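# Sort greasy glass jars into the tray, leave clean ones

## Task

Some glass jars sit on the drying mat, and at least one is still greasy, though you cannot see which. Every greasy jar must end up inside the tray, and every clean jar must end up on the mat. When you finish, the tray must rest on the table rather than on the mat. No jar may be dropped and broken, and nothing may leave the table. Everything must stay in place without the robot holding it, and both grippers must be open and moved away at the end.

## Robot and tools

Robot: two arms, left_arm and right_arm, each with six joints and a parallel gripper. The names do not tell you which side of an image an arm appears on. Loose objects may now and then get a small push from outside.

Frame: all reported positions share one scene frame. The origin is on the table top midway between the arms, +x points out over the table, +z points up, and left_arm sits on the +y side. Hand positions are in metres, orientation is a wxyz quaternion, and velocities are in m/s and rad/s. The printed hand position can be off from the real one, more so when the arm is stretched far. The gripper's fingers point along its own +z and close along its own y. The reported hand point is between the pads when they are shut. Closed fingertips stick out about 33 mm past it, open ones about 9 mm, and closing pushes the tips roughly 24 mm further out, so keep that clearance above any surface.

Tool execute_actions, argument actions: a list with zero or one entry, plus optional pictures (true/false; images come by default). An empty list just reports the state. An entry with rows and steps (steps 1 to 15, default 15) runs a motion. Each step is 1/30 s and uses one row; if rows run out, the last row repeats. An entry with only steps (up to 300) is a pause that ends that many steps after the previous result, counting your thinking time. A rejected call sends nothing.

Each row is one flat list of 18 numbers, all in [-1, 1], for both arms even if one is idle. Order: left_arm waist, shoulder, elbow, forearm roll, wrist pitch, wrist roll, then left gripper position, force_limit, speed; then the same nine for right_arm. The six joint values are offsets, not poses: scaled displacements measured from the joint angles in the latest result that listed them (before any such result in the scene, or for later calls in one reply, from where the arm is when the motion begins). They are not relative to the previous row. Scale: 1.0 equals 1.398 rad for waist and shoulder, 2.097 rad for elbow, 2.622 rad for forearm roll, wrist pitch and wrist roll. Joint ranges in rad: elbow -2.792 to 2.792, all others -6.283 to 6.283. A call pushing a joint more than 0.010 rad beyond its range is refused; true ends may differ by up to 0.010 rad, and targets beyond them are clipped, sometimes reported as joint sent to its limit. All-zero joint values are not idle: they pull the arm back to the reference angles.

Gripper numbers are absolute commands, not offsets. position: +1 fully open (140 mm), about -0.8 pads touching, -1 squeeze until blocked. force_limit: about 14 N at -1, 60 N at 0, 107 N at +1 on parts up to 40 mm. speed: about 30 mm/s at -1, 140 at 0, 250 at +1. To keep a gripper unchanged, repeat its last three numbers; a 0 is a real command.

Motion limits: joint targets move at most 2.09 rad/s (waist, shoulder), 3.14 (elbow), 3.93 (wrist joints), with 0.3 s to accelerate, all joints of an arm synchronized. Targets stay within 0.456 / 0.683 / 0.854 rad of the measured angle, and are scaled back if they would put the hand more than 70 mm from where it is. Between calls the arms keep heading to the last row's target until they settle or a step is HELD.

Result lines: per-arm hand pose and velocities; Joint positions and Joint velocities per arm in column order (rad, rad/s); gripper object_status (0 moving, 1 blocked while opening, 2 blocked while closing, meaning a grip, 3 reached target or pads met) and position_measured in counts (3 open, 230 closed, not linear). To grasp, send -1 and confirm status 2. To squeeze harder while holding, raise force_limit and change position slightly, e.g. -1 to -0.98. HELD marks steps where your row was partly not sent; joint command not followed means a clearance check altered joint targets. MOTOR HOT warns of heating from holding loads; an OVER-TEMPERATURE FAULT brakes that arm until it cools.

Faults: contact torque at a joint's load limit (waist and shoulder 302, elbow 142, wrist joints 40 N m, held weight included) or an outside force of 144 N stops that arm for 10 s and aborts the call. Avoid: arms colliding or pressing each other, hard shoves, slamming, dropping jars (a broken jar fails the job), and knocking anything off the table. Move smoothly.

Tool zoom_image: camera (cam_high 672x504, cam_low 672x504, cam_left_wrist 504x504, cam_right_wrist 504x504) and region [x0, y0, x1, y1] in pixels from the top-left, at most 504 by 504; it shows a closer view of that camera's latest image.

Tool finished_scene: argument scene, the current scene number. It ends the scene permanently and reports success; a reply with no tool call also ends things. Since greasiness is invisible, test jars by handling them (for example a greasy one may slip in the grip) before deciding where each goes.

Each tool is called after "Call:" as a command line: name --argument value for each argument, lists and objects as JSON in quotes; but a table of rows of numbers goes row by row, as --pt "numbers of a row", without its own name.

## Session

Call:
execute_actions --actions '[]'

Scene clock: 0.00 s of 7100.00 s.
left_arm: end_effector_position=(+0.4264, +0.1618, +0.2512) position_measured=3 object_status=3 end_effector_quat_wxyz=(-0.424, +0.567, -0.648, -0.281) end_effector_velocity=(+0.000, -0.001, +0.000) end_effector_angular_velocity=(-0.001, -0.001, +0.000) | right_arm: end_effector_position=(+0.0647, -0.7332, +0.3178) position_measured=3 object_status=3 end_effector_quat_wxyz=(-0.420, +0.741, +0.435, +0.293) end_effector_velocity=(-0.000, -0.000, -0.000) end_effector_angular_velocity=(+0.001, -0.000, -0.000)
Joint positions: left_arm=[-0.956  0.38   1.793  0.67   1.825  2.062] | right_arm=[-1.64  -0.205  2.308 -0.082  2.111 -1.22 ]
Joint velocities: left_arm=[-0.     0.    -0.001  0.    -0.    -0.001] | right_arm=[-0.     0.001 -0.     0.     0.     0.   ]

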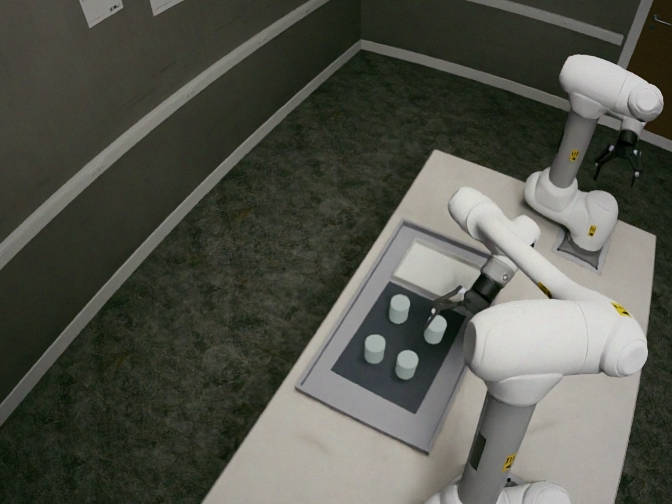

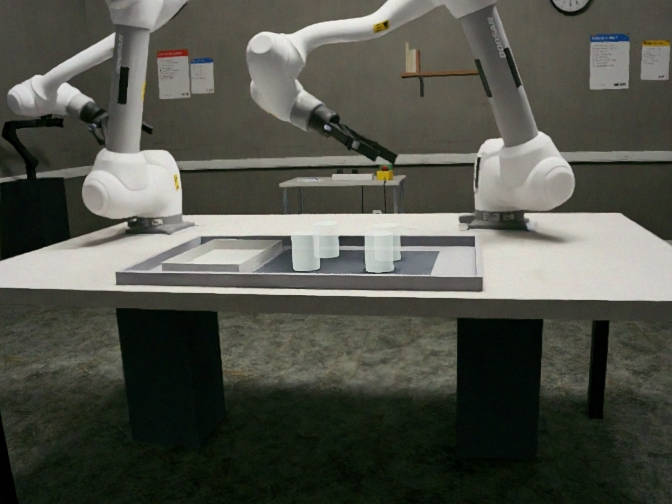

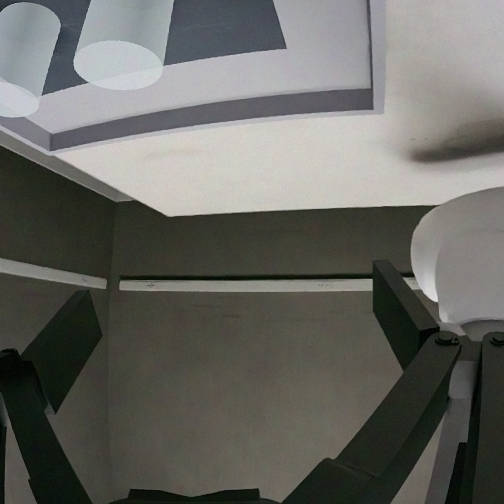

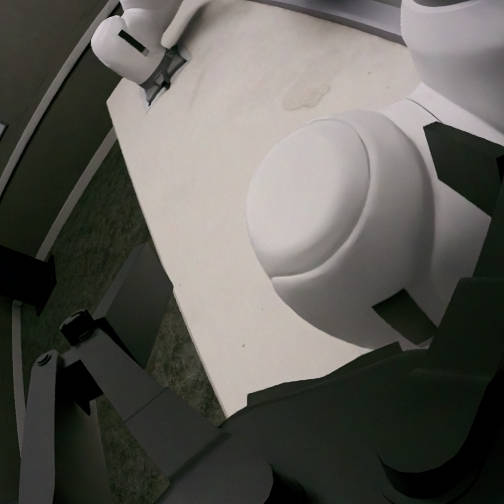

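Call:
execute_actions --actions '[{"rows":[[1,-0.15,0,0,0,0,1,0,0,1,0,-0.05,0.0313,-0.05,0.25,0.3,-0.5,0]]}]' --pictures false

Call:
execute_actions --actions '[{"steps":32}]' --pictures false

Call:
execute_actions --actions '[{"rows":[[0.15,0,0,0,0,0,1,0,0,0.954,0,-0.1,0,-0.15,0,0.3,-0.5,0]]}]' --pictures false

Call:
execute_actions --actions '[{"steps":30}]'

Scene clock: 13.83 s of 7100.00 s.
left_arm: end_effector_position=(+0.4964, +0.3413, +0.3083) position_measured=3 object_status=3 end_effector_quat_wxyz=(-0.364, +0.702, -0.535, -0.299) end_effector_velocity=(+0.093, +0.453, +0.087) end_effector_angular_velocity=(-0.125, -0.141, +0.864) | right_arm: end_effector_position=(+0.1528, -0.7638, +0.3057) position_measured=91 object_status=0 end_effector_quat_wxyz=(-0.418, +0.762, +0.493, +0.023) end_effector_velocity=(+0.238, +0.131, -0.006) end_effector_angular_velocity=(-0.347, +0.211, +1.603)
Joint positions: left_arm=[-0.601  0.258  1.793  0.67   1.825  2.062] | right_arm=[-0.975 -0.205  2.216 -0.01   1.996 -0.642]
Joint velocities: left_arm=[ 0.864 -0.188 -0.     0.     0.    -0.   ] | right_arm=[ 1.985  0.001 -0.088  0.068 -0.109  0.545]
Steps of this call (steps 1 to 90: nothing new was sent; then 10.33 s passed at rest; steps 91 to 105: all 15 steps of this action). Readings (joint positions | what the end effector reports):
91: left_arm=[-0.955 0.379 1.793 0.670 1.825 2.062] | right_arm=[-1.639 -0.205 2.308 -0.082 2.111 -1.219] | left_arm position_measured=3 object_status=3 | right_arm position_measured=3 object_status=0
92: left_arm=[-0.950 0.377 1.793 0.670 1.825 2.062] | right_arm=[-1.633 -0.205 2.307 -0.081 2.109 -1.210] | left_arm position_measured=3 object_status=3 | right_arm position_measured=8 object_status=0
94: left_arm=[-0.916 0.361 1.793 0.670 1.825 2.062] | right_arm=[-1.598 -0.205 2.298 -0.074 2.099 -1.159] | left_arm position_measured=3 object_status=3 | right_arm position_measured=23 object_status=0
98: left_arm=[-0.802 0.315 1.793 0.670 1.825 2.062] | right_arm=[-1.434 -0.205 2.262 -0.046 2.054 -0.933] | left_arm position_measured=3 object_status=3 | right_arm position_measured=54 object_status=0
105: the state above

Scene clock: 14.90 s of 7100.00 s.
left_arm: end_effector_position=(+0.3744, +0.8079, +0.3471) position_measured=3 object_status=3 end_effector_quat_wxyz=(-0.198, +0.885, -0.135, -0.399) end_effector_velocity=(-0.301, +0.332, +0.018) end_effector_angular_velocity=(+0.009, -0.039, +0.878) | right_arm: end_effector_position=(+0.2032, -0.6798, +0.3050) position_measured=91 object_status=3 end_effector_quat_wxyz=(-0.383, +0.566, +0.717, -0.135) end_effector_velocity=(+0.000, -0.000, +0.000) end_effector_angular_velocity=(+0.000, -0.000, -0.001)
Joint positions: left_arm=[0.365 0.173 1.793 0.67  1.825 2.062] | right_arm=[-0.242 -0.205  2.203  0.     1.98  -0.564]
Joint velocities: left_arm=[ 0.879 -0.04   0.001  0.    -0.001  0.001] | right_arm=[-0.001 -0.    -0.     0.     0.    -0.   ]
Steps of this call (steps 1 to 32: the robot went on to your last target). Readings (joint positions | what the end effector reports):
1: left_arm=[-0.572 0.252 1.793 0.670 1.825 2.062] | right_arm=[-0.908 -0.205 2.213 -0.008 1.992 -0.625] | left_arm position_measured=3 object_status=3 | right_arm position_measured=91 object_status=0
2: left_arm=[-0.543 0.246 1.793 0.670 1.825 2.062] | right_arm=[-0.841 -0.205 2.211 -0.006 1.990 -0.612] | left_arm position_measured=3 object_status=3 | right_arm position_measured=91 object_status=0
4: left_arm=[-0.484 0.236 1.793 0.670 1.825 2.062] | right_arm=[-0.707 -0.205 2.208 -0.004 1.986 -0.594] | left_arm position_measured=3 object_status=3 | right_arm position_measured=91 object_status=3
8: left_arm=[-0.364 0.219 1.793 0.670 1.825 2.062] | right_arm=[-0.450 -0.205 2.205 -0.001 1.982 -0.575] | left_arm position_measured=3 object_status=3 | right_arm position_measured=91 object_status=3
32: the state above

Scene clock: 15.40 s of 7100.00 s.
left_arm: end_effector_position=(+0.2966, +0.8796, +0.3471) position_measured=3 object_status=3 end_effector_quat_wxyz=(-0.156, +0.894, -0.042, -0.417) end_effector_velocity=(-0.000, +0.001, +0.000) end_effector_angular_velocity=(+0.000, -0.001, +0.000) | right_arm: end_effector_position=(+0.3336, -0.5964, +0.3004) position_measured=91 object_status=3 end_effector_quat_wxyz=(-0.173, +0.412, +0.888, -0.111) end_effector_velocity=(+0.124, +0.369, +0.033) end_effector_angular_velocity=(+0.082, -0.600, +1.257)
Joint positions: left_arm=[0.575 0.173 1.793 0.67  1.825 2.062] | right_arm=[ 0.226 -0.205  2.056  0.     1.705 -0.564]
Joint velocities: left_arm=[ 0.002 -0.    -0.     0.    -0.001  0.001] | right_arm=[ 1.257 -0.001 -0.211 -0.    -0.393  0.001]
Steps of this call (steps 1 to 15: all 15 steps of this action). Readings (joint positions | what the end effector reports):
1: left_arm=[0.393 0.172 1.793 0.670 1.825 2.062] | right_arm=[-0.241 -0.205 2.203 0.000 1.980 -0.564] | left_arm position_measured=3 object_status=3 | right_arm position_measured=91 object_status=3
2: left_arm=[0.422 0.172 1.793 0.670 1.825 2.062] | right_arm=[-0.235 -0.205 2.200 0.000 1.974 -0.564] | left_arm position_measured=3 object_status=3 | right_arm position_measured=91 object_status=3
4: left_arm=[0.484 0.172 1.793 0.670 1.825 2.062] | right_arm=[-0.201 -0.205 2.184 0.000 1.945 -0.564] | left_arm position_measured=3 object_status=3 | right_arm position_measured=91 object_status=3
8: left_arm=[0.569 0.173 1.793 0.670 1.825 2.062] | right_arm=[-0.060 -0.205 2.127 0.000 1.837 -0.564] | left_arm position_measured=3 object_status=3 | right_arm position_measured=91 object_status=3
15: the state above

Scene clock: 16.40 s of 7100.00 s.
left_arm: end_effector_position=(+0.2966, +0.8797, +0.3471) position_measured=3 object_status=3 end_effector_quat_wxyz=(-0.156, +0.894, -0.042, -0.417) end_effector_velocity=(-0.000, -0.000, -0.001) end_effector_angular_velocity=(-0.000, +0.002, +0.001) | right_arm: end_effector_position=(+0.2188, -0.3610, +0.3153) position_measured=91 object_status=3 end_effector_quat_wxyz=(-0.063, +0.002, +0.993, -0.098) end_effector_velocity=(-0.000, +0.000, +0.001) end_effector_angular_velocity=(+0.002, -0.001, +0.001)
Joint positions: left_arm=[0.575 0.173 1.793 0.67  1.825 2.062] | right_arm=[ 1.092 -0.205  1.994  0.     1.587 -0.564]
Joint velocities: left_arm=[-0.     0.001  0.001 -0.     0.001 -0.001] | right_arm=[ 0.001 -0.002 -0.    -0.    -0.    -0.   ]
Steps of this call (steps 1 to 30: the robot went on to your last target). Readings (joint positions | what the end effector reports):
1: left_arm=[0.575 0.173 1.793 0.670 1.825 2.062] | right_arm=[0.268 -0.205 2.050 0.000 1.692 -0.564] | left_arm position_measured=3 object_status=3 | right_arm position_measured=91 object_status=3
2: left_arm=[0.575 0.173 1.793 0.670 1.825 2.062] | right_arm=[0.311 -0.205 2.043 0.000 1.681 -0.564] | left_arm position_measured=3 object_status=3 | right_arm position_measured=91 object_status=3
4: left_arm=[0.575 0.173 1.793 0.670 1.825 2.062] | right_arm=[0.396 -0.205 2.033 0.000 1.661 -0.564] | left_arm position_measured=3 object_status=3 | right_arm position_measured=91 object_status=3
8: left_arm=[0.575 0.173 1.793 0.670 1.825 2.062] | right_arm=[0.565 -0.205 2.019 0.000 1.634 -0.564] | left_arm position_measured=3 object_status=3 | right_arm position_measured=91 object_status=3
30: the state above

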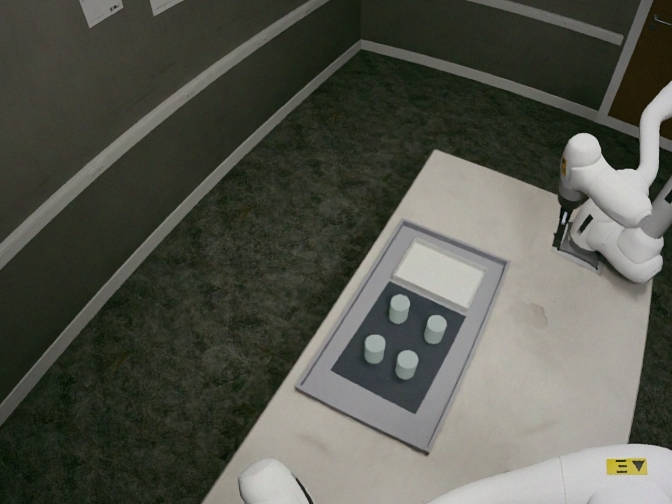

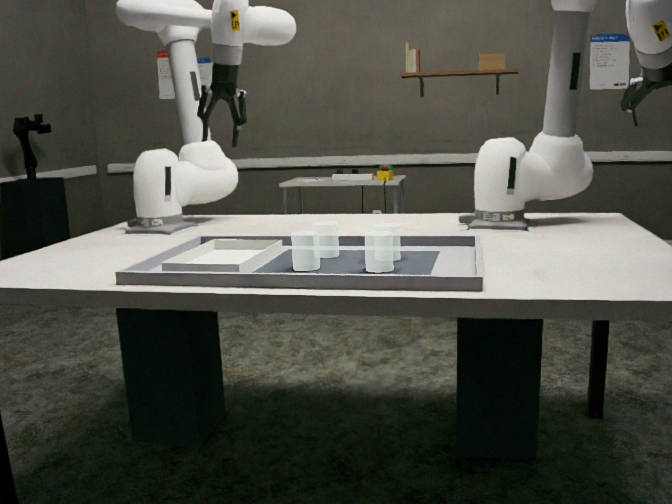

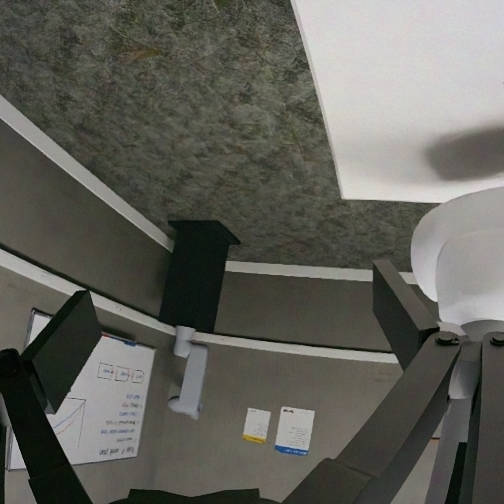

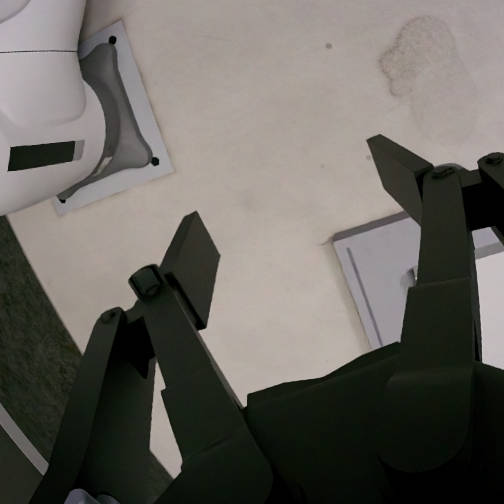

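Call:
execute_actions --actions '[{"rows":[[0,0,0,0,0,0,1,0,0,0,0.4915,-0.2253,0,-0.1712,-0.001,0.3,-0.5,0]]}]' --pictures false

Call:
execute_actions --actions '[{"steps":25}]'

Scene clock: 22.77 s of 7100.00 s.
left_arm: end_effector_position=(+0.2966, +0.8797, +0.3471) position_measured=3 object_status=3 end_effector_quat_wxyz=(-0.156, +0.894, -0.042, -0.417) end_effector_velocity=(+0.000, +0.000, -0.000) end_effector_angular_velocity=(+0.000, -0.001, +0.000) | right_arm: end_effector_position=(+0.3419, -0.1677, +0.2871) position_measured=91 object_status=3 end_effector_quat_wxyz=(-0.017, +0.001, +0.999, -0.027) end_effector_velocity=(+0.245, +0.385, -0.210) end_effector_angular_velocity=(+0.096, -0.061, +0.004)
Joint positions: left_arm=[0.575 0.173 1.793 0.67  1.825 2.062] | right_arm=[ 1.092  0.089  1.756 -0.     1.361 -0.566]
Joint velocities: left_arm=[-0.     0.    -0.    -0.    -0.001 -0.001] | right_arm=[ 0.001  0.754 -0.445  0.    -0.422 -0.003]
Steps of this call (steps 1 to 15: the robot went on to your last target; steps 16 to 90: nothing new was sent; then 2.87 s passed at rest; steps 91 to 105: all 15 steps of this action). Readings (joint positions | what the end effector reports):
91: left_arm=[0.575 0.173 1.793 0.670 1.825 2.062] | right_arm=[1.092 -0.204 1.993 -0.000 1.586 -0.564] | left_arm position_measured=3 object_status=3 | right_arm position_measured=91 object_status=3
92: left_arm=[0.575 0.173 1.793 0.670 1.825 2.062] | right_arm=[1.092 -0.199 1.987 -0.000 1.581 -0.564] | left_arm position_measured=3 object_status=3 | right_arm position_measured=91 object_status=3
94: left_arm=[0.575 0.173 1.793 0.670 1.825 2.062] | right_arm=[1.092 -0.166 1.952 -0.000 1.548 -0.565] | left_arm position_measured=3 object_status=3 | right_arm position_measured=91 object_status=3
98: left_arm=[0.575 0.173 1.793 0.670 1.825 2.062] | right_arm=[1.092 -0.080 1.873 -0.000 1.472 -0.565] | left_arm position_measured=3 object_status=3 | right_arm position_measured=91 object_status=3
105: the state above

Scene clock: 23.60 s of 7100.00 s.
left_arm: end_effector_position=(+0.2966, +0.8797, +0.3471) position_measured=3 object_status=3 end_effector_quat_wxyz=(-0.156, +0.894, -0.042, -0.417) end_effector_velocity=(+0.000, +0.000, -0.000) end_effector_angular_velocity=(-0.000, +0.000, +0.000) | right_arm: end_effector_position=(+0.4621, +0.0207, +0.1351) position_measured=91 object_status=3 end_effector_quat_wxyz=(+0.000, +0.000, +1.000, +0.000) end_effector_velocity=(-0.000, +0.000, -0.000) end_effector_angular_velocity=(-0.000, +0.000, -0.000)
Joint positions: left_arm=[0.575 0.173 1.793 0.67  1.825 2.062] | right_arm=[ 1.092  0.482  1.521  0.     1.138 -0.567]
Joint velocities: left_arm=[ 0.     0.001 -0.     0.     0.     0.   ] | right_arm=[ 0.  0.  0. -0. -0.  0.]
Steps of this call (steps 1 to 25: the robot went on to your last target). Readings (joint positions | what the end effector reports):
1: left_arm=[0.575 0.173 1.793 0.670 1.825 2.062] | right_arm=[1.092 0.114 1.741 -0.000 1.347 -0.566] | left_arm position_measured=3 object_status=3 | right_arm position_measured=91 object_status=3
2: left_arm=[0.575 0.173 1.793 0.670 1.825 2.062] | right_arm=[1.092 0.139 1.726 -0.000 1.332 -0.566] | left_arm position_measured=3 object_status=3 | right_arm position_measured=91 object_status=3
4: left_arm=[0.575 0.173 1.793 0.670 1.825 2.062] | right_arm=[1.092 0.190 1.696 -0.000 1.304 -0.566] | left_arm position_measured=3 object_status=3 | right_arm position_measured=91 object_status=3
8: left_arm=[0.575 0.173 1.793 0.670 1.825 2.062] | right_arm=[1.092 0.290 1.636 -0.000 1.247 -0.566] | left_arm position_measured=3 object_status=3 | right_arm position_measured=91 object_status=3
25: the state above

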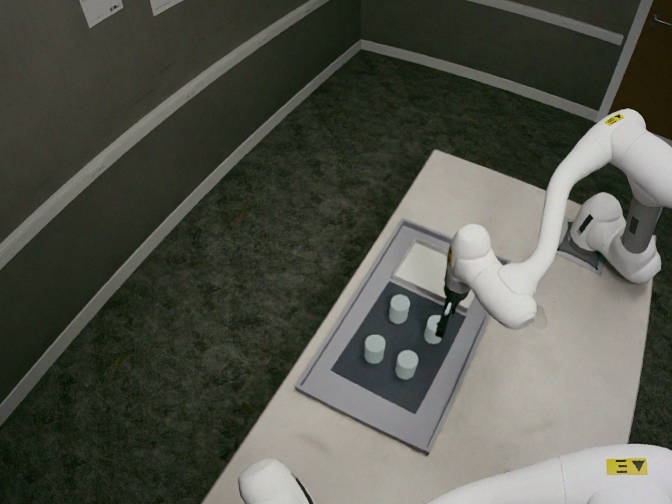

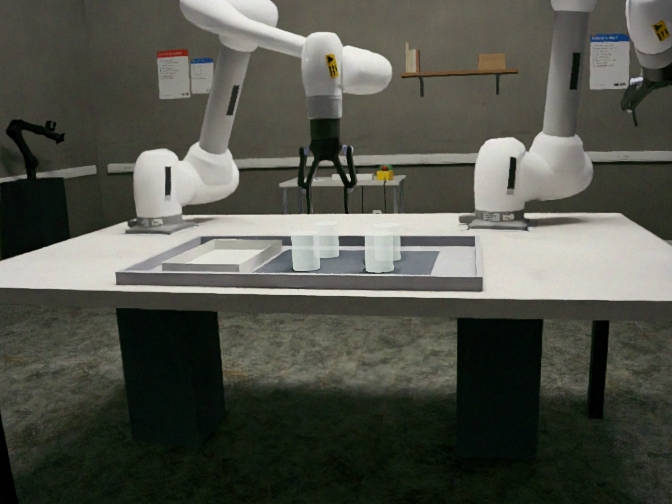

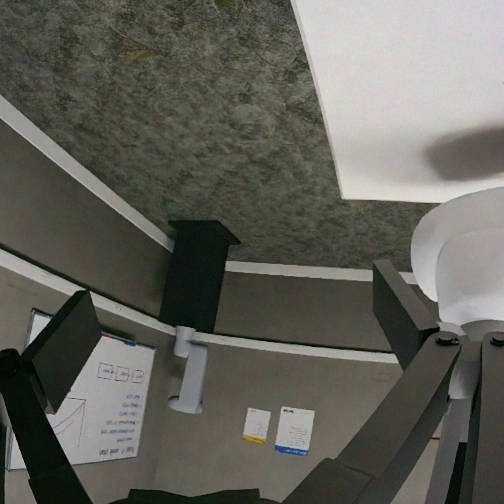

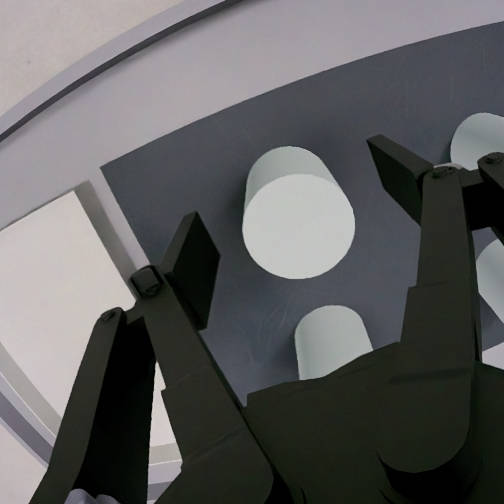

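Call:
execute_actions --actions '[{"rows":[[0,0,0,0,0,0,1,0,0,-0.0025,0.0406,0.0335,0,-0.0486,-0.001,-0.22,-0.5,-0.9]]}]'

Call:
execute_actions --actions '[{"steps":22}]' --pictures false

Scene clock: 30.43 s of 7100.00 s.
left_arm: end_effector_position=(+0.2966, +0.8797, +0.3471) position_measured=3 object_status=3 end_effector_quat_wxyz=(-0.156, +0.894, -0.042, -0.417) end_effector_velocity=(-0.002, -0.001, -0.000) end_effector_angular_velocity=(-0.001, +0.003, +0.002) | right_arm: end_effector_position=(+0.4629, +0.0168, +0.0555) position_measured=121 object_status=0 end_effector_quat_wxyz=(+0.000, +0.001, +1.000, +0.000) end_effector_velocity=(+0.000, -0.001, -0.001) end_effector_angular_velocity=(-0.001, +0.001, -0.000)
Joint positions: left_arm=[0.575 0.173 1.793 0.67  1.825 2.062] | right_arm=[ 1.088  0.539  1.591  0.     1.011 -0.57 ]
Joint velocities: left_arm=[-0.    -0.001  0.003 -0.     0.002 -0.001] | right_arm=[-0.001  0.     0.001 -0.    -0.    -0.   ]
Steps of this call (steps 1 to 30: the robot went on to your last target; steps 31 to 90: nothing new was sent; then 3.33 s passed at rest; steps 91 to 105: all 15 steps of this action). Readings (joint positions | what the end effector reports):
91: left_arm=[0.575 0.173 1.793 0.670 1.825 2.062] | right_arm=[1.092 0.483 1.522 0.000 1.137 -0.567] | left_arm position_measured=3 object_status=3 | right_arm position_measured=91 object_status=0
92: left_arm=[0.575 0.173 1.793 0.670 1.825 2.062] | right_arm=[1.092 0.487 1.527 0.000 1.126 -0.567] | left_arm position_measured=3 object_status=3 | right_arm position_measured=93 object_status=0
94: left_arm=[0.575 0.173 1.793 0.670 1.825 2.062] | right_arm=[1.090 0.513 1.560 0.000 1.067 -0.569] | left_arm position_measured=3 object_status=3 | right_arm position_measured=97 object_status=0
98: left_arm=[0.575 0.173 1.793 0.670 1.825 2.062] | right_arm=[1.088 0.539 1.591 0.000 1.011 -0.570] | left_arm position_measured=3 object_status=3 | right_arm position_measured=106 object_status=0
105: the state above

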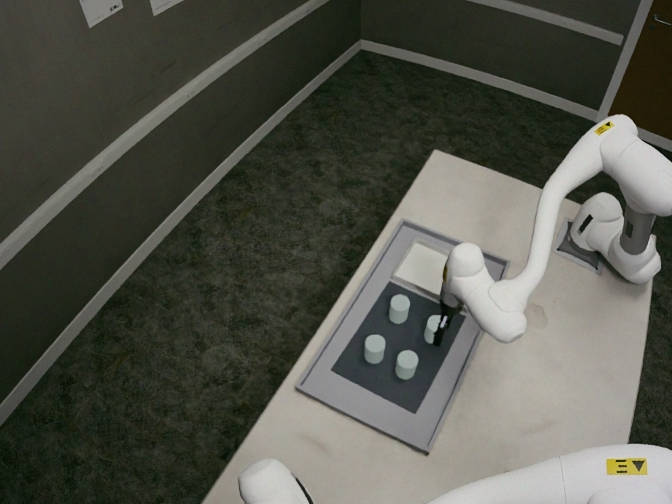

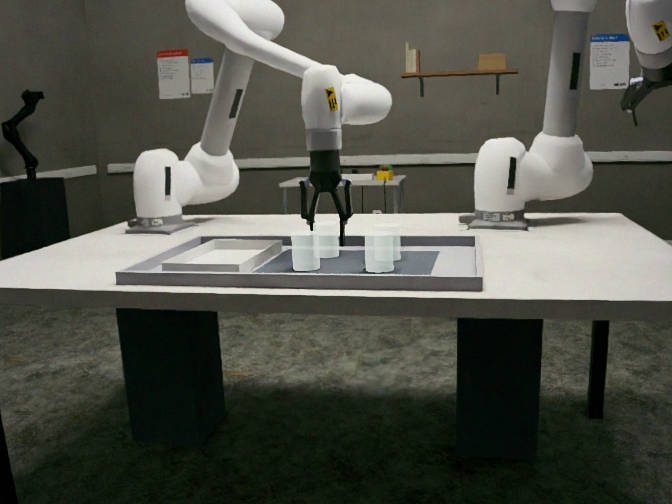

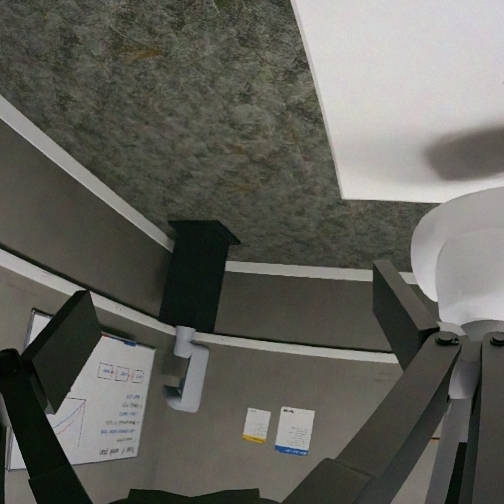

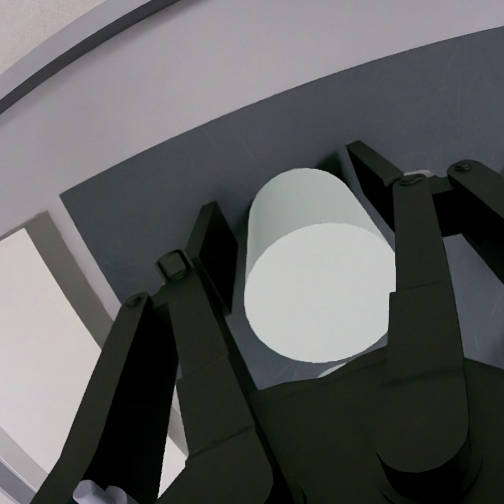

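Scene clock: 31.17 s of 7100.00 s.
left_arm: end_effector_position=(+0.2966, +0.8797, +0.3471) position_measured=3 object_status=3 end_effector_quat_wxyz=(-0.156, +0.894, -0.042, -0.417) end_effector_velocity=(-0.000, -0.000, -0.000) end_effector_angular_velocity=(-0.000, +0.002, +0.001) | right_arm: end_effector_position=(+0.4629, +0.0168, +0.0556) position_measured=142 object_status=2 end_effector_quat_wxyz=(+0.000, +0.001, +1.000, +0.000) end_effector_velocity=(+0.000, -0.000, +0.000) end_effector_angular_velocity=(-0.000, +0.000, -0.000)
Joint positions: left_arm=[0.575 0.173 1.793 0.67  1.825 2.062] | right_arm=[ 1.088  0.539  1.591  0.     1.011 -0.57 ]
Joint velocities: left_arm=[ 0.     0.001  0.001 -0.     0.001 -0.001] | right_arm=[-0.  0. -0.  0.  0. -0.]
Steps of this call (steps 1 to 15: the robot went on to your last target; steps 16 to 22: nothing new was sent). Readings (joint positions | what the end effector reports):
1: left_arm=[0.575 0.173 1.793 0.670 1.825 2.062] | right_arm=[1.088 0.539 1.591 0.000 1.011 -0.570] | left_arm position_measured=3 object_status=3 | right_arm position_measured=124 object_status=0
2: left_arm=[0.575 0.173 1.793 0.670 1.825 2.062] | right_arm=[1.088 0.539 1.591 0.000 1.011 -0.570] | left_arm position_measured=3 object_status=3 | right_arm position_measured=126 object_status=0
4: left_arm=[0.575 0.173 1.793 0.670 1.825 2.062] | right_arm=[1.088 0.539 1.591 0.000 1.011 -0.570] | left_arm position_measured=3 object_status=3 | right_arm position_measured=130 object_status=0
8: left_arm=[0.575 0.173 1.793 0.670 1.825 2.062] | right_arm=[1.088 0.539 1.591 0.000 1.011 -0.570] | left_arm position_measured=3 object_status=3 | right_arm position_measured=139 object_status=0
22: the state above
All arms were judged still, so your last target was given up. Only a new action makes them travel on or press farther. Fingers that are still opening or closing keep moving.

Call:
execute_actions --actions '[{"rows":[[0,0,0,0,0,0,1,0,0,0,0,0,0,0,0,0.4,-0.5,0.3]],"steps":10}]' --pictures false

Call:
execute_actions --actions '[{"rows":[[0,0,0,0,0,0,1,0,0,-0.1079,0.0634,-0.0718,0,0.0237,-0.0577,0.4,-0.5,0.3]]}]'

Scene clock: 47.30 s of 7100.00 s.
left_arm: end_effector_position=(+0.2966, +0.8797, +0.3471) position_measured=3 object_status=3 end_effector_quat_wxyz=(-0.156, +0.894, -0.042, -0.417) end_effector_velocity=(-0.000, +0.000, -0.001) end_effector_angular_velocity=(+0.000, +0.000, +0.001) | right_arm: end_effector_position=(+0.4629, +0.0168, +0.0555) position_measured=78 object_status=0 end_effector_quat_wxyz=(+0.000, +0.001, +1.000, +0.000) end_effector_velocity=(-0.000, +0.000, -0.000) end_effector_angular_velocity=(-0.000, +0.000, +0.000)
Joint positions: left_arm=[0.575 0.173 1.793 0.67  1.825 2.062] | right_arm=[ 1.089  0.539  1.591  0.     1.011 -0.57 ]
Joint velocities: left_arm=[ 0.     0.001  0.001  0.    -0.001 -0.001] | right_arm=[ 0.  0. -0.  0.  0. -0.]
Steps of this call (steps 1 to 90: nothing new was sent; then 12.80 s passed at rest; steps 91 to 100: all 10 steps of this action). Readings (joint positions | what the end effector reports):
91: left_arm=[0.575 0.173 1.793 0.670 1.825 2.062] | right_arm=[1.089 0.539 1.591 0.000 1.011 -0.570] | left_arm position_measured=3 object_status=3 | right_arm position_measured=142 object_status=0
92: left_arm=[0.575 0.173 1.793 0.670 1.825 2.062] | right_arm=[1.089 0.539 1.591 0.000 1.011 -0.570] | left_arm position_measured=3 object_status=3 | right_arm position_measured=140 object_status=0
94: left_arm=[0.575 0.173 1.793 0.670 1.825 2.062] | right_arm=[1.089 0.539 1.591 0.000 1.011 -0.570] | left_arm position_measured=3 object_status=3 | right_arm position_measured=117 object_status=0
98: left_arm=[0.575 0.173 1.793 0.670 1.825 2.062] | right_arm=[1.089 0.539 1.591 0.000 1.011 -0.570] | left_arm position_measured=3 object_status=3 | right_arm position_measured=81 object_status=0
100: the state above

Scene clock: 47.80 s of 7100.00 s.
left_arm: end_effector_position=(+0.2966, +0.8797, +0.3471) position_measured=3 object_status=3 end_effector_quat_wxyz=(-0.156, +0.894, -0.042, -0.417) end_effector_velocity=(-0.000, -0.000, -0.000) end_effector_angular_velocity=(-0.001, -0.000, +0.000) | right_arm: end_effector_position=(+0.6030, -0.0035, +0.0552) position_measured=78 object_status=3 end_effector_quat_wxyz=(+0.000, +0.000, +1.000, +0.000) end_effector_velocity=(+0.000, +0.001, +0.001) end_effector_angular_velocity=(+0.002, -0.001, +0.001)
Joint positions: left_arm=[0.575 0.173 1.793 0.67  1.825 2.062] | right_arm=[ 0.938  0.627  1.441  0.     1.073 -0.721]
Joint velocities: left_arm=[ 0.    -0.     0.    -0.001  0.     0.   ] | right_arm=[ 0.001 -0.    -0.002  0.     0.    -0.001]
Steps of this call (steps 1 to 15: all 15 steps of this action). Readings (joint positions | what the end effector reports):
1: left_arm=[0.575 0.173 1.793 0.670 1.825 2.062] | right_arm=[1.088 0.539 1.591 0.000 1.011 -0.570] | left_arm position_measured=3 object_status=3 | right_arm position_measured=78 object_status=0
2: left_arm=[0.575 0.173 1.793 0.670 1.825 2.062] | right_arm=[1.083 0.542 1.585 0.000 1.013 -0.576] | left_arm position_measured=3 object_status=3 | right_arm position_measured=78 object_status=0
4: left_arm=[0.575 0.173 1.793 0.670 1.825 2.062] | right_arm=[1.050 0.562 1.552 0.000 1.027 -0.610] | left_arm position_measured=3 object_status=3 | right_arm position_measured=78 object_status=3
8: left_arm=[0.575 0.173 1.793 0.670 1.825 2.062] | right_arm=[0.969 0.609 1.472 0.000 1.060 -0.690] | left_arm position_measured=3 object_status=3 | right_arm position_measured=78 object_status=3
15: the state above

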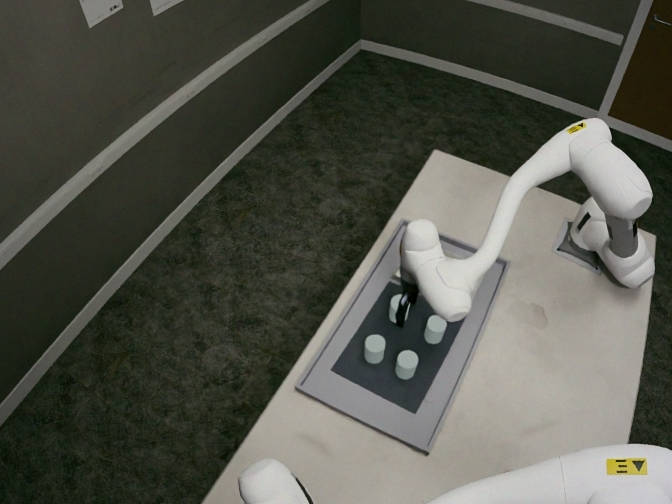

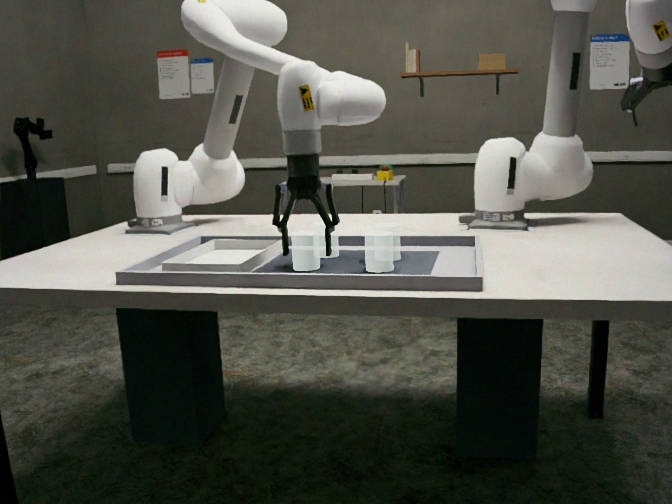

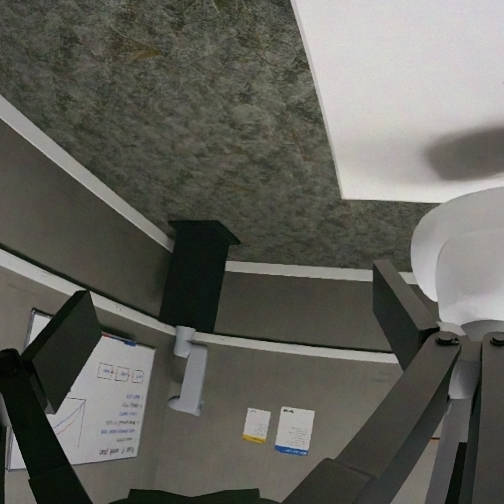

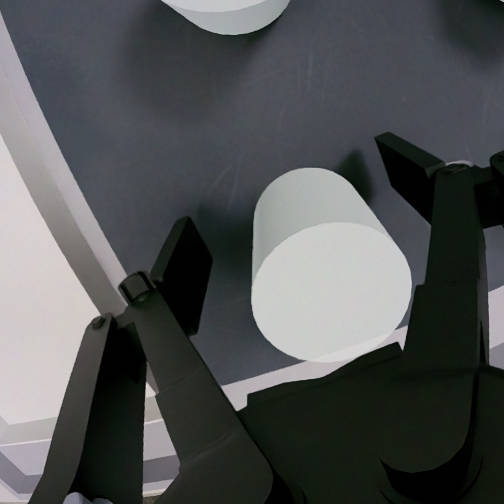

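Shift ~+3 mm y, +1 mm x and close.

Call:
execute_actions --actions '[{"rows":[[0,0,0,0,0,0,1,0,0,0.0012,0.0031,-0.0036,0,0.0012,0,-0.22,-0.5,-0.85]]}]' --pictures false

Call:
execute_actions --actions '[{"steps":24}]' --pictures false

Scene clock: 53.00 s of 7100.00 s.
left_arm: end_effector_position=(+0.2966, +0.8797, +0.3471) position_measured=3 object_status=3 end_effector_quat_wxyz=(-0.156, +0.894, -0.042, -0.417) end_effector_velocity=(-0.000, -0.000, +0.000) end_effector_angular_velocity=(+0.001, -0.000, +0.000) | right_arm: end_effector_position=(+0.6039, -0.0003, +0.0552) position_measured=112 object_status=0 end_effector_quat_wxyz=(+0.000, -0.000, +1.000, +0.000) end_effector_velocity=(-0.000, +0.000, +0.001) end_effector_angular_velocity=(+0.001, -0.001, +0.000)
Joint positions: left_arm=[0.575 0.173 1.793 0.67  1.825 2.062] | right_arm=[ 0.939  0.632  1.433  0.     1.076 -0.721]
Joint velocities: left_arm=[ 0.    -0.001  0.     0.     0.    -0.   ] | right_arm=[ 0.    -0.001  0.    -0.    -0.     0.   ]
Steps of this call (steps 1 to 15: the robot went on to your last target; steps 16 to 90: nothing new was sent; then 1.70 s passed at rest; steps 91 to 105: all 15 steps of this action). Readings (joint positions | what the end effector reports):
91: left_arm=[0.575 0.173 1.793 0.670 1.825 2.062] | right_arm=[0.938 0.628 1.440 0.000 1.073 -0.721] | left_arm position_measured=3 object_status=3 | right_arm position_measured=78 object_status=0
92: left_arm=[0.575 0.173 1.793 0.670 1.825 2.062] | right_arm=[0.938 0.630 1.437 0.000 1.075 -0.721] | left_arm position_measured=3 object_status=3 | right_arm position_measured=80 object_status=0
94: left_arm=[0.575 0.173 1.793 0.670 1.825 2.062] | right_arm=[0.939 0.632 1.434 0.000 1.076 -0.721] | left_arm position_measured=3 object_status=3 | right_arm position_measured=85 object_status=0
98: left_arm=[0.575 0.173 1.793 0.670 1.825 2.062] | right_arm=[0.939 0.632 1.433 0.000 1.076 -0.721] | left_arm position_measured=3 object_status=3 | right_arm position_measured=95 object_status=0
105: the state above

Scene clock: 53.80 s of 7100.00 s.
left_arm: end_effector_position=(+0.2966, +0.8797, +0.3471) position_measured=3 object_status=3 end_effector_quat_wxyz=(-0.156, +0.894, -0.042, -0.417) end_effector_velocity=(-0.000, -0.000, -0.000) end_effector_angular_velocity=(-0.001, +0.001, -0.000) | right_arm: end_effector_position=(+0.6039, -0.0003, +0.0552) position_measured=157 object_status=3 end_effector_quat_wxyz=(+0.000, -0.000, +1.000, +0.000) end_effector_velocity=(-0.000, +0.001, +0.000) end_effector_angular_velocity=(+0.001, -0.000, +0.001)
Joint positions: left_arm=[0.575 0.173 1.793 0.67  1.825 2.062] | right_arm=[ 0.939  0.632  1.433  0.     1.076 -0.721]
Joint velocities: left_arm=[-0.  0.  0. -0.  0.  0.] | right_arm=[ 0.001  0.    -0.001  0.    -0.    -0.   ]
Steps of this call (steps 1 to 15: the robot went on to your last target; steps 16 to 24: nothing new was sent). Readings (joint positions | what the end effector reports):
1: left_arm=[0.575 0.173 1.793 0.670 1.825 2.062] | right_arm=[0.939 0.632 1.433 0.000 1.076 -0.721] | left_arm position_measured=3 object_status=3 | right_arm position_measured=115 object_status=0
2: left_arm=[0.575 0.173 1.793 0.670 1.825 2.062] | right_arm=[0.939 0.632 1.433 0.000 1.076 -0.721] | left_arm position_measured=3 object_status=3 | right_arm position_measured=117 object_status=0
4: left_arm=[0.575 0.173 1.793 0.670 1.825 2.062] | right_arm=[0.939 0.632 1.433 0.000 1.076 -0.721] | left_arm position_measured=3 object_status=3 | right_arm position_measured=122 object_status=0
8: left_arm=[0.575 0.173 1.793 0.670 1.825 2.062] | right_arm=[0.939 0.632 1.433 0.000 1.076 -0.721] | left_arm position_measured=3 object_status=3 | right_arm position_measured=133 object_status=0
24: the state above
All arms were judged still, so your last target was given up. Only a new action makes them travel on or press farther. Fingers that are still opening or closing keep moving.

Call:
execute_actions --actions '[{"rows":[[0,0,0,0,0,0,1,0,0,0,0,0,0,0,0,0.2,0.6,0.3]],"steps":8}]' --pictures false

Call:
execute_actions --actions '[{"rows":[[0,0,0,0,0,0,1,0,0,-0.0181,0.0207,-0.0242,0,0.0084,-0.009,0.2,0.6,0.3]],"steps":10}]' --pictures false

Call:
execute_actions --actions '[{"rows":[[0,0,0,0,0,0,1,0,0,0,0,0,0,0,0,-1,0.6,-0.5]]}]' --pictures false

Call:
execute_actions --actions '[{"rows":[[0,0,0,0,0,0,1,0,0,0,-0.029,-0.0225,0,0.0335,0,-1,0.6,-0.5]],"steps":11}]' --pictures false

Call:
execute_actions --actions '[{"rows":[[0,0,0,0,0,0,1,0,0,-0.1157,-0.152,0.1622,0,-0.0487,-0.0617,-1,0.6,-0.5]]}]' --pictures false

Call:
execute_actions --actions '[{"steps":5}]'

Scene clock: 78.53 s of 7100.00 s.
left_arm: end_effector_position=(+0.2966, +0.8797, +0.3471) position_measured=3 object_status=3 end_effector_quat_wxyz=(-0.156, +0.894, -0.042, -0.417) end_effector_velocity=(-0.000, -0.000, -0.000) end_effector_angular_velocity=(+0.000, +0.000, +0.001) | right_arm: end_effector_position=(+0.6039, -0.0003, +0.0552) position_measured=104 object_status=0 end_effector_quat_wxyz=(+0.000, -0.000, +1.000, +0.000) end_effector_velocity=(-0.001, -0.000, -0.001) end_effector_angular_velocity=(-0.001, +0.001, -0.000)
Joint positions: left_arm=[0.575 0.173 1.793 0.67  1.825 2.062] | right_arm=[ 0.939  0.632  1.433  0.     1.076 -0.721]
Joint velocities: left_arm=[ 0.    -0.     0.001 -0.     0.    -0.001] | right_arm=[0.    0.    0.001 0.    0.    0.   ]
Steps of this call (steps 1 to 90: nothing new was sent; then 21.47 s passed at rest; steps 91 to 98: all 8 steps of this action). Readings (joint positions | what the end effector reports):
91: left_arm=[0.575 0.173 1.793 0.670 1.825 2.062] | right_arm=[0.939 0.632 1.433 0.000 1.076 -0.721] | left_arm position_measured=3 object_status=3 | right_arm position_measured=157 object_status=0
92: left_arm=[0.575 0.173 1.793 0.670 1.825 2.062] | right_arm=[0.939 0.632 1.433 0.000 1.076 -0.721] | left_arm position_measured=3 object_status=3 | right_arm position_measured=151 object_status=0
94: left_arm=[0.575 0.173 1.793 0.670 1.825 2.062] | right_arm=[0.939 0.632 1.433 0.000 1.076 -0.721] | left_arm position_measured=3 object_status=3 | right_arm position_measured=132 object_status=0
98: the state above

Scene clock: 78.87 s of 7100.00 s.
left_arm: end_effector_position=(+0.2966, +0.8797, +0.3471) position_measured=3 object_status=3 end_effector_quat_wxyz=(-0.156, +0.894, -0.042, -0.417) end_effector_velocity=(-0.000, -0.000, -0.000) end_effector_angular_velocity=(-0.001, +0.001, -0.001) | right_arm: end_effector_position=(+0.6340, +0.0005, +0.0551) position_measured=104 object_status=3 end_effector_quat_wxyz=(+0.000, +0.000, +1.000, +0.000) end_effector_velocity=(+0.001, -0.001, -0.001) end_effector_angular_velocity=(-0.001, +0.001, -0.001)
Joint positions: left_arm=[0.575 0.173 1.793 0.67  1.825 2.062] | right_arm=[ 0.914  0.661  1.383  0.     1.098 -0.744]
Joint velocities: left_arm=[-0.    -0.     0.001 -0.    -0.     0.001] | right_arm=[-0.001  0.001 -0.001 -0.     0.001 -0.   ]
Steps of this call (steps 1 to 10: all 10 steps of this action). Readings (joint positions | what the end effector reports):
1: left_arm=[0.575 0.173 1.793 0.670 1.825 2.062] | right_arm=[0.939 0.632 1.432 0.000 1.076 -0.721] | left_arm position_measured=3 object_status=3 | right_arm position_measured=104 object_status=0
2: left_arm=[0.575 0.173 1.793 0.670 1.825 2.062] | right_arm=[0.936 0.637 1.424 0.000 1.080 -0.725] | left_arm position_measured=3 object_status=3 | right_arm position_measured=104 object_status=0
4: left_arm=[0.575 0.173 1.793 0.670 1.825 2.062] | right_arm=[0.919 0.656 1.391 0.000 1.094 -0.740] | left_arm position_measured=3 object_status=3 | right_arm position_measured=104 object_status=0
8: left_arm=[0.575 0.173 1.793 0.670 1.825 2.062] | right_arm=[0.914 0.661 1.383 0.000 1.098 -0.744] | left_arm position_measured=3 object_status=3 | right_arm position_measured=104 object_status=3
10: the state above

Scene clock: 79.37 s of 7100.00 s.
left_arm: end_effector_position=(+0.2966, +0.8797, +0.3471) position_measured=3 object_status=3 end_effector_quat_wxyz=(-0.156, +0.894, -0.042, -0.417) end_effector_velocity=(-0.000, -0.000, -0.000) end_effector_angular_velocity=(-0.000, +0.001, +0.001) | right_arm: end_effector_position=(+0.6341, +0.0006, +0.0551) position_measured=138 object_status=2 end_effector_quat_wxyz=(+0.000, +0.000, +1.000, +0.000) end_effector_velocity=(-0.001, +0.001, -0.001) end_effector_angular_velocity=(-0.000, +0.000, +0.001)
Joint positions: left_arm=[0.575 0.173 1.793 0.67  1.825 2.062] | right_arm=[ 0.914  0.661  1.382  0.     1.098 -0.744]
Joint velocities: left_arm=[ 0.     0.     0.001 -0.     0.    -0.001] | right_arm=[ 0.001  0.001 -0.001 -0.     0.     0.   ]
Steps of this call (steps 1 to 15: all 15 steps of this action). Readings (joint positions | what the end effector reports):
1: left_arm=[0.575 0.173 1.793 0.670 1.825 2.062] | right_arm=[0.914 0.661 1.382 0.000 1.098 -0.744] | left_arm position_measured=3 object_status=3 | right_arm position_measured=104 object_status=0
2: left_arm=[0.575 0.173 1.793 0.670 1.825 2.062] | right_arm=[0.914 0.661 1.382 0.000 1.098 -0.744] | left_arm position_measured=3 object_status=3 | right_arm position_measured=107 object_status=0
4: left_arm=[0.575 0.173 1.793 0.670 1.825 2.062] | right_arm=[0.914 0.661 1.382 0.000 1.098 -0.744] | left_arm position_measured=3 object_status=3 | right_arm position_measured=116 object_status=0
8: left_arm=[0.575 0.173 1.793 0.670 1.825 2.062] | right_arm=[0.914 0.661 1.382 0.000 1.098 -0.744] | left_arm position_measured=3 object_status=3 | right_arm position_measured=135 object_status=0
15: the state above

Scene clock: 79.73 s of 7100.00 s.
left_arm: end_effector_position=(+0.2966, +0.8797, +0.3471) position_measured=3 object_status=3 end_effector_quat_wxyz=(-0.156, +0.894, -0.042, -0.417) end_effector_velocity=(-0.000, -0.000, +0.000) end_effector_angular_velocity=(-0.002, +0.002, -0.000) | right_arm: end_effector_position=(+0.6342, +0.0007, +0.1147) position_measured=138 object_status=2 end_effector_quat_wxyz=(+0.000, +0.000, +1.000, +0.000) end_effector_velocity=(+0.001, +0.001, +0.001) end_effector_angular_velocity=(+0.001, -0.001, +0.000)
Joint positions: left_arm=[0.575 0.173 1.793 0.67  1.825 2.062] | right_arm=[ 0.914  0.62   1.335  0.     1.186 -0.744]
Joint velocities: left_arm=[-0.     0.     0.    -0.     0.002  0.002] | right_arm=[ 0.     0.001 -0.004  0.     0.001 -0.   ]
Steps of this call (steps 1 to 11: all 11 steps of this action). Readings (joint positions | what the end effector reports):
1: left_arm=[0.575 0.173 1.793 0.670 1.825 2.062] | right_arm=[0.914 0.660 1.382 0.000 1.099 -0.744] | left_arm position_measured=3 object_status=3 | right_arm position_measured=138 object_status=2
2: left_arm=[0.575 0.173 1.793 0.670 1.825 2.062] | right_arm=[0.914 0.656 1.377 0.000 1.110 -0.744] | left_arm position_measured=3 object_status=3 | right_arm position_measured=138 object_status=2
4: left_arm=[0.575 0.173 1.793 0.670 1.825 2.062] | right_arm=[0.914 0.632 1.348 0.000 1.161 -0.744] | left_arm position_measured=3 object_status=3 | right_arm position_measured=138 object_status=2
8: left_arm=[0.575 0.173 1.793 0.670 1.825 2.062] | right_arm=[0.914 0.620 1.336 0.000 1.186 -0.744] | left_arm position_measured=3 object_status=3 | right_arm position_measured=138 object_status=2
11: the state above

Scene clock: 80.23 s of 7100.00 s.
left_arm: end_effector_position=(+0.2966, +0.8797, +0.3471) position_measured=3 object_status=3 end_effector_quat_wxyz=(-0.156, +0.894, -0.042, -0.417) end_effector_velocity=(-0.000, -0.000, +0.000) end_effector_angular_velocity=(-0.000, +0.001, +0.000) | right_arm: end_effector_position=(+0.6202, -0.1892, +0.1154) position_measured=138 object_status=2 end_effector_quat_wxyz=(+0.000, +0.000, +1.000, +0.000) end_effector_velocity=(-0.004, -0.007, -0.005) end_effector_angular_velocity=(-0.002, +0.003, +0.006)
Joint positions: left_arm=[0.575 0.173 1.793 0.67  1.825 2.062] | right_arm=[ 0.753  0.408  1.675  0.     1.058 -0.906]
Joint velocities: left_arm=[ 0.    -0.     0.     0.     0.001 -0.   ] | right_arm=[-0.004 -0.005  0.017  0.    -0.009 -0.01 ]
Steps of this call (steps 1 to 15: all 15 steps of this action). Readings (joint positions | what the end effector reports):
1: left_arm=[0.575 0.173 1.793 0.670 1.825 2.062] | right_arm=[0.914 0.620 1.336 0.000 1.186 -0.745] | left_arm position_measured=3 object_status=3 | right_arm position_measured=138 object_status=2
2: left_arm=[0.575 0.173 1.793 0.670 1.825 2.062] | right_arm=[0.910 0.615 1.344 0.000 1.182 -0.749] | left_arm position_measured=3 object_status=3 | right_arm position_measured=138 object_status=2
4: left_arm=[0.575 0.173 1.793 0.670 1.825 2.062] | right_arm=[0.886 0.583 1.395 0.000 1.163 -0.773] | left_arm position_measured=3 object_status=3 | right_arm position_measured=138 object_status=2
8: left_arm=[0.575 0.173 1.793 0.670 1.825 2.062] | right_arm=[0.823 0.500 1.528 0.000 1.114 -0.836] | left_arm position_measured=3 object_status=3 | right_arm position_measured=138 object_status=2
15: the state above

Scene clock: 80.40 s of 7100.00 s.
left_arm: end_effector_position=(+0.2966, +0.8797, +0.3471) position_measured=3 object_status=3 end_effector_quat_wxyz=(-0.156, +0.894, -0.042, -0.417) end_effector_velocity=(+0.001, +0.000, +0.000) end_effector_angular_velocity=(+0.000, -0.001, +0.000) | right_arm: end_effector_position=(+0.6199, -0.1895, +0.1150) position_measured=138 object_status=2 end_effector_quat_wxyz=(+0.000, +0.000, +1.000, +0.000) end_effector_velocity=(+0.000, -0.001, +0.001) end_effector_angular_velocity=(+0.000, -0.000, -0.001)
Joint positions: left_arm=[0.575 0.173 1.793 0.67  1.825 2.062] | right_arm=[ 0.753  0.408  1.676  0.     1.058 -0.906]
Joint velocities: left_arm=[ 0.     0.    -0.002 -0.     0.    -0.   ] | right_arm=[-0.001 -0.002  0.001  0.    -0.    -0.   ]
Steps of this call (steps 1 to 5: the robot went on to your last target). Readings (joint positions | what the end effector reports):
1: left_arm=[0.575 0.173 1.793 0.670 1.825 2.062] | right_arm=[0.753 0.408 1.675 0.000 1.058 -0.906] | left_arm position_measured=3 object_status=3 | right_arm position_measured=138 object_status=2
2: left_arm=[0.575 0.173 1.793 0.670 1.825 2.062] | right_arm=[0.753 0.408 1.675 0.000 1.058 -0.906] | left_arm position_measured=3 object_status=3 | right_arm position_measured=138 object_status=2
4: left_arm=[0.575 0.173 1.793 0.670 1.825 2.062] | right_arm=[0.753 0.408 1.675 0.000 1.058 -0.906] | left_arm position_measured=3 object_status=3 | right_arm position_measured=138 object_status=2
5: the state above

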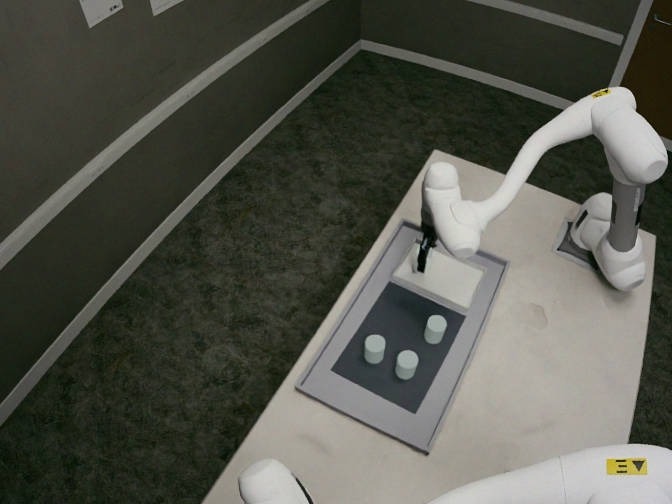

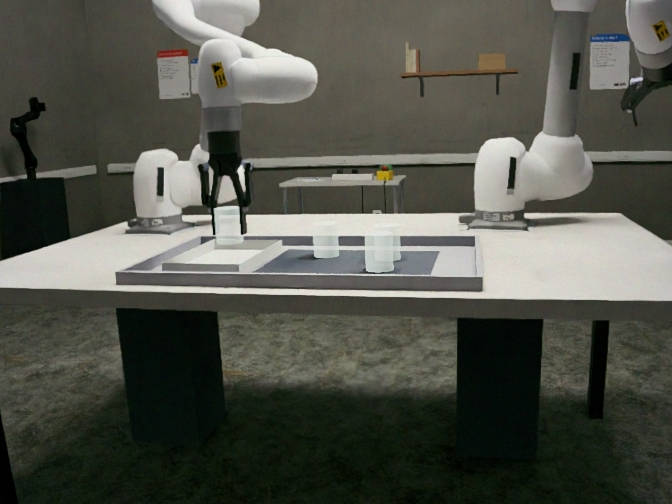

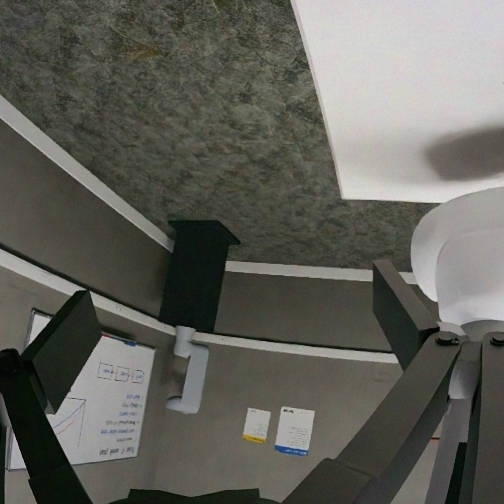

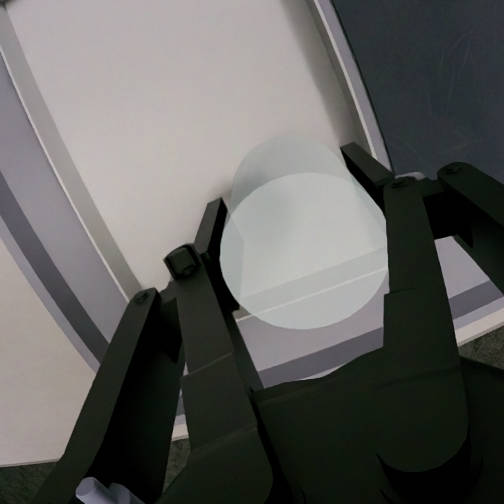

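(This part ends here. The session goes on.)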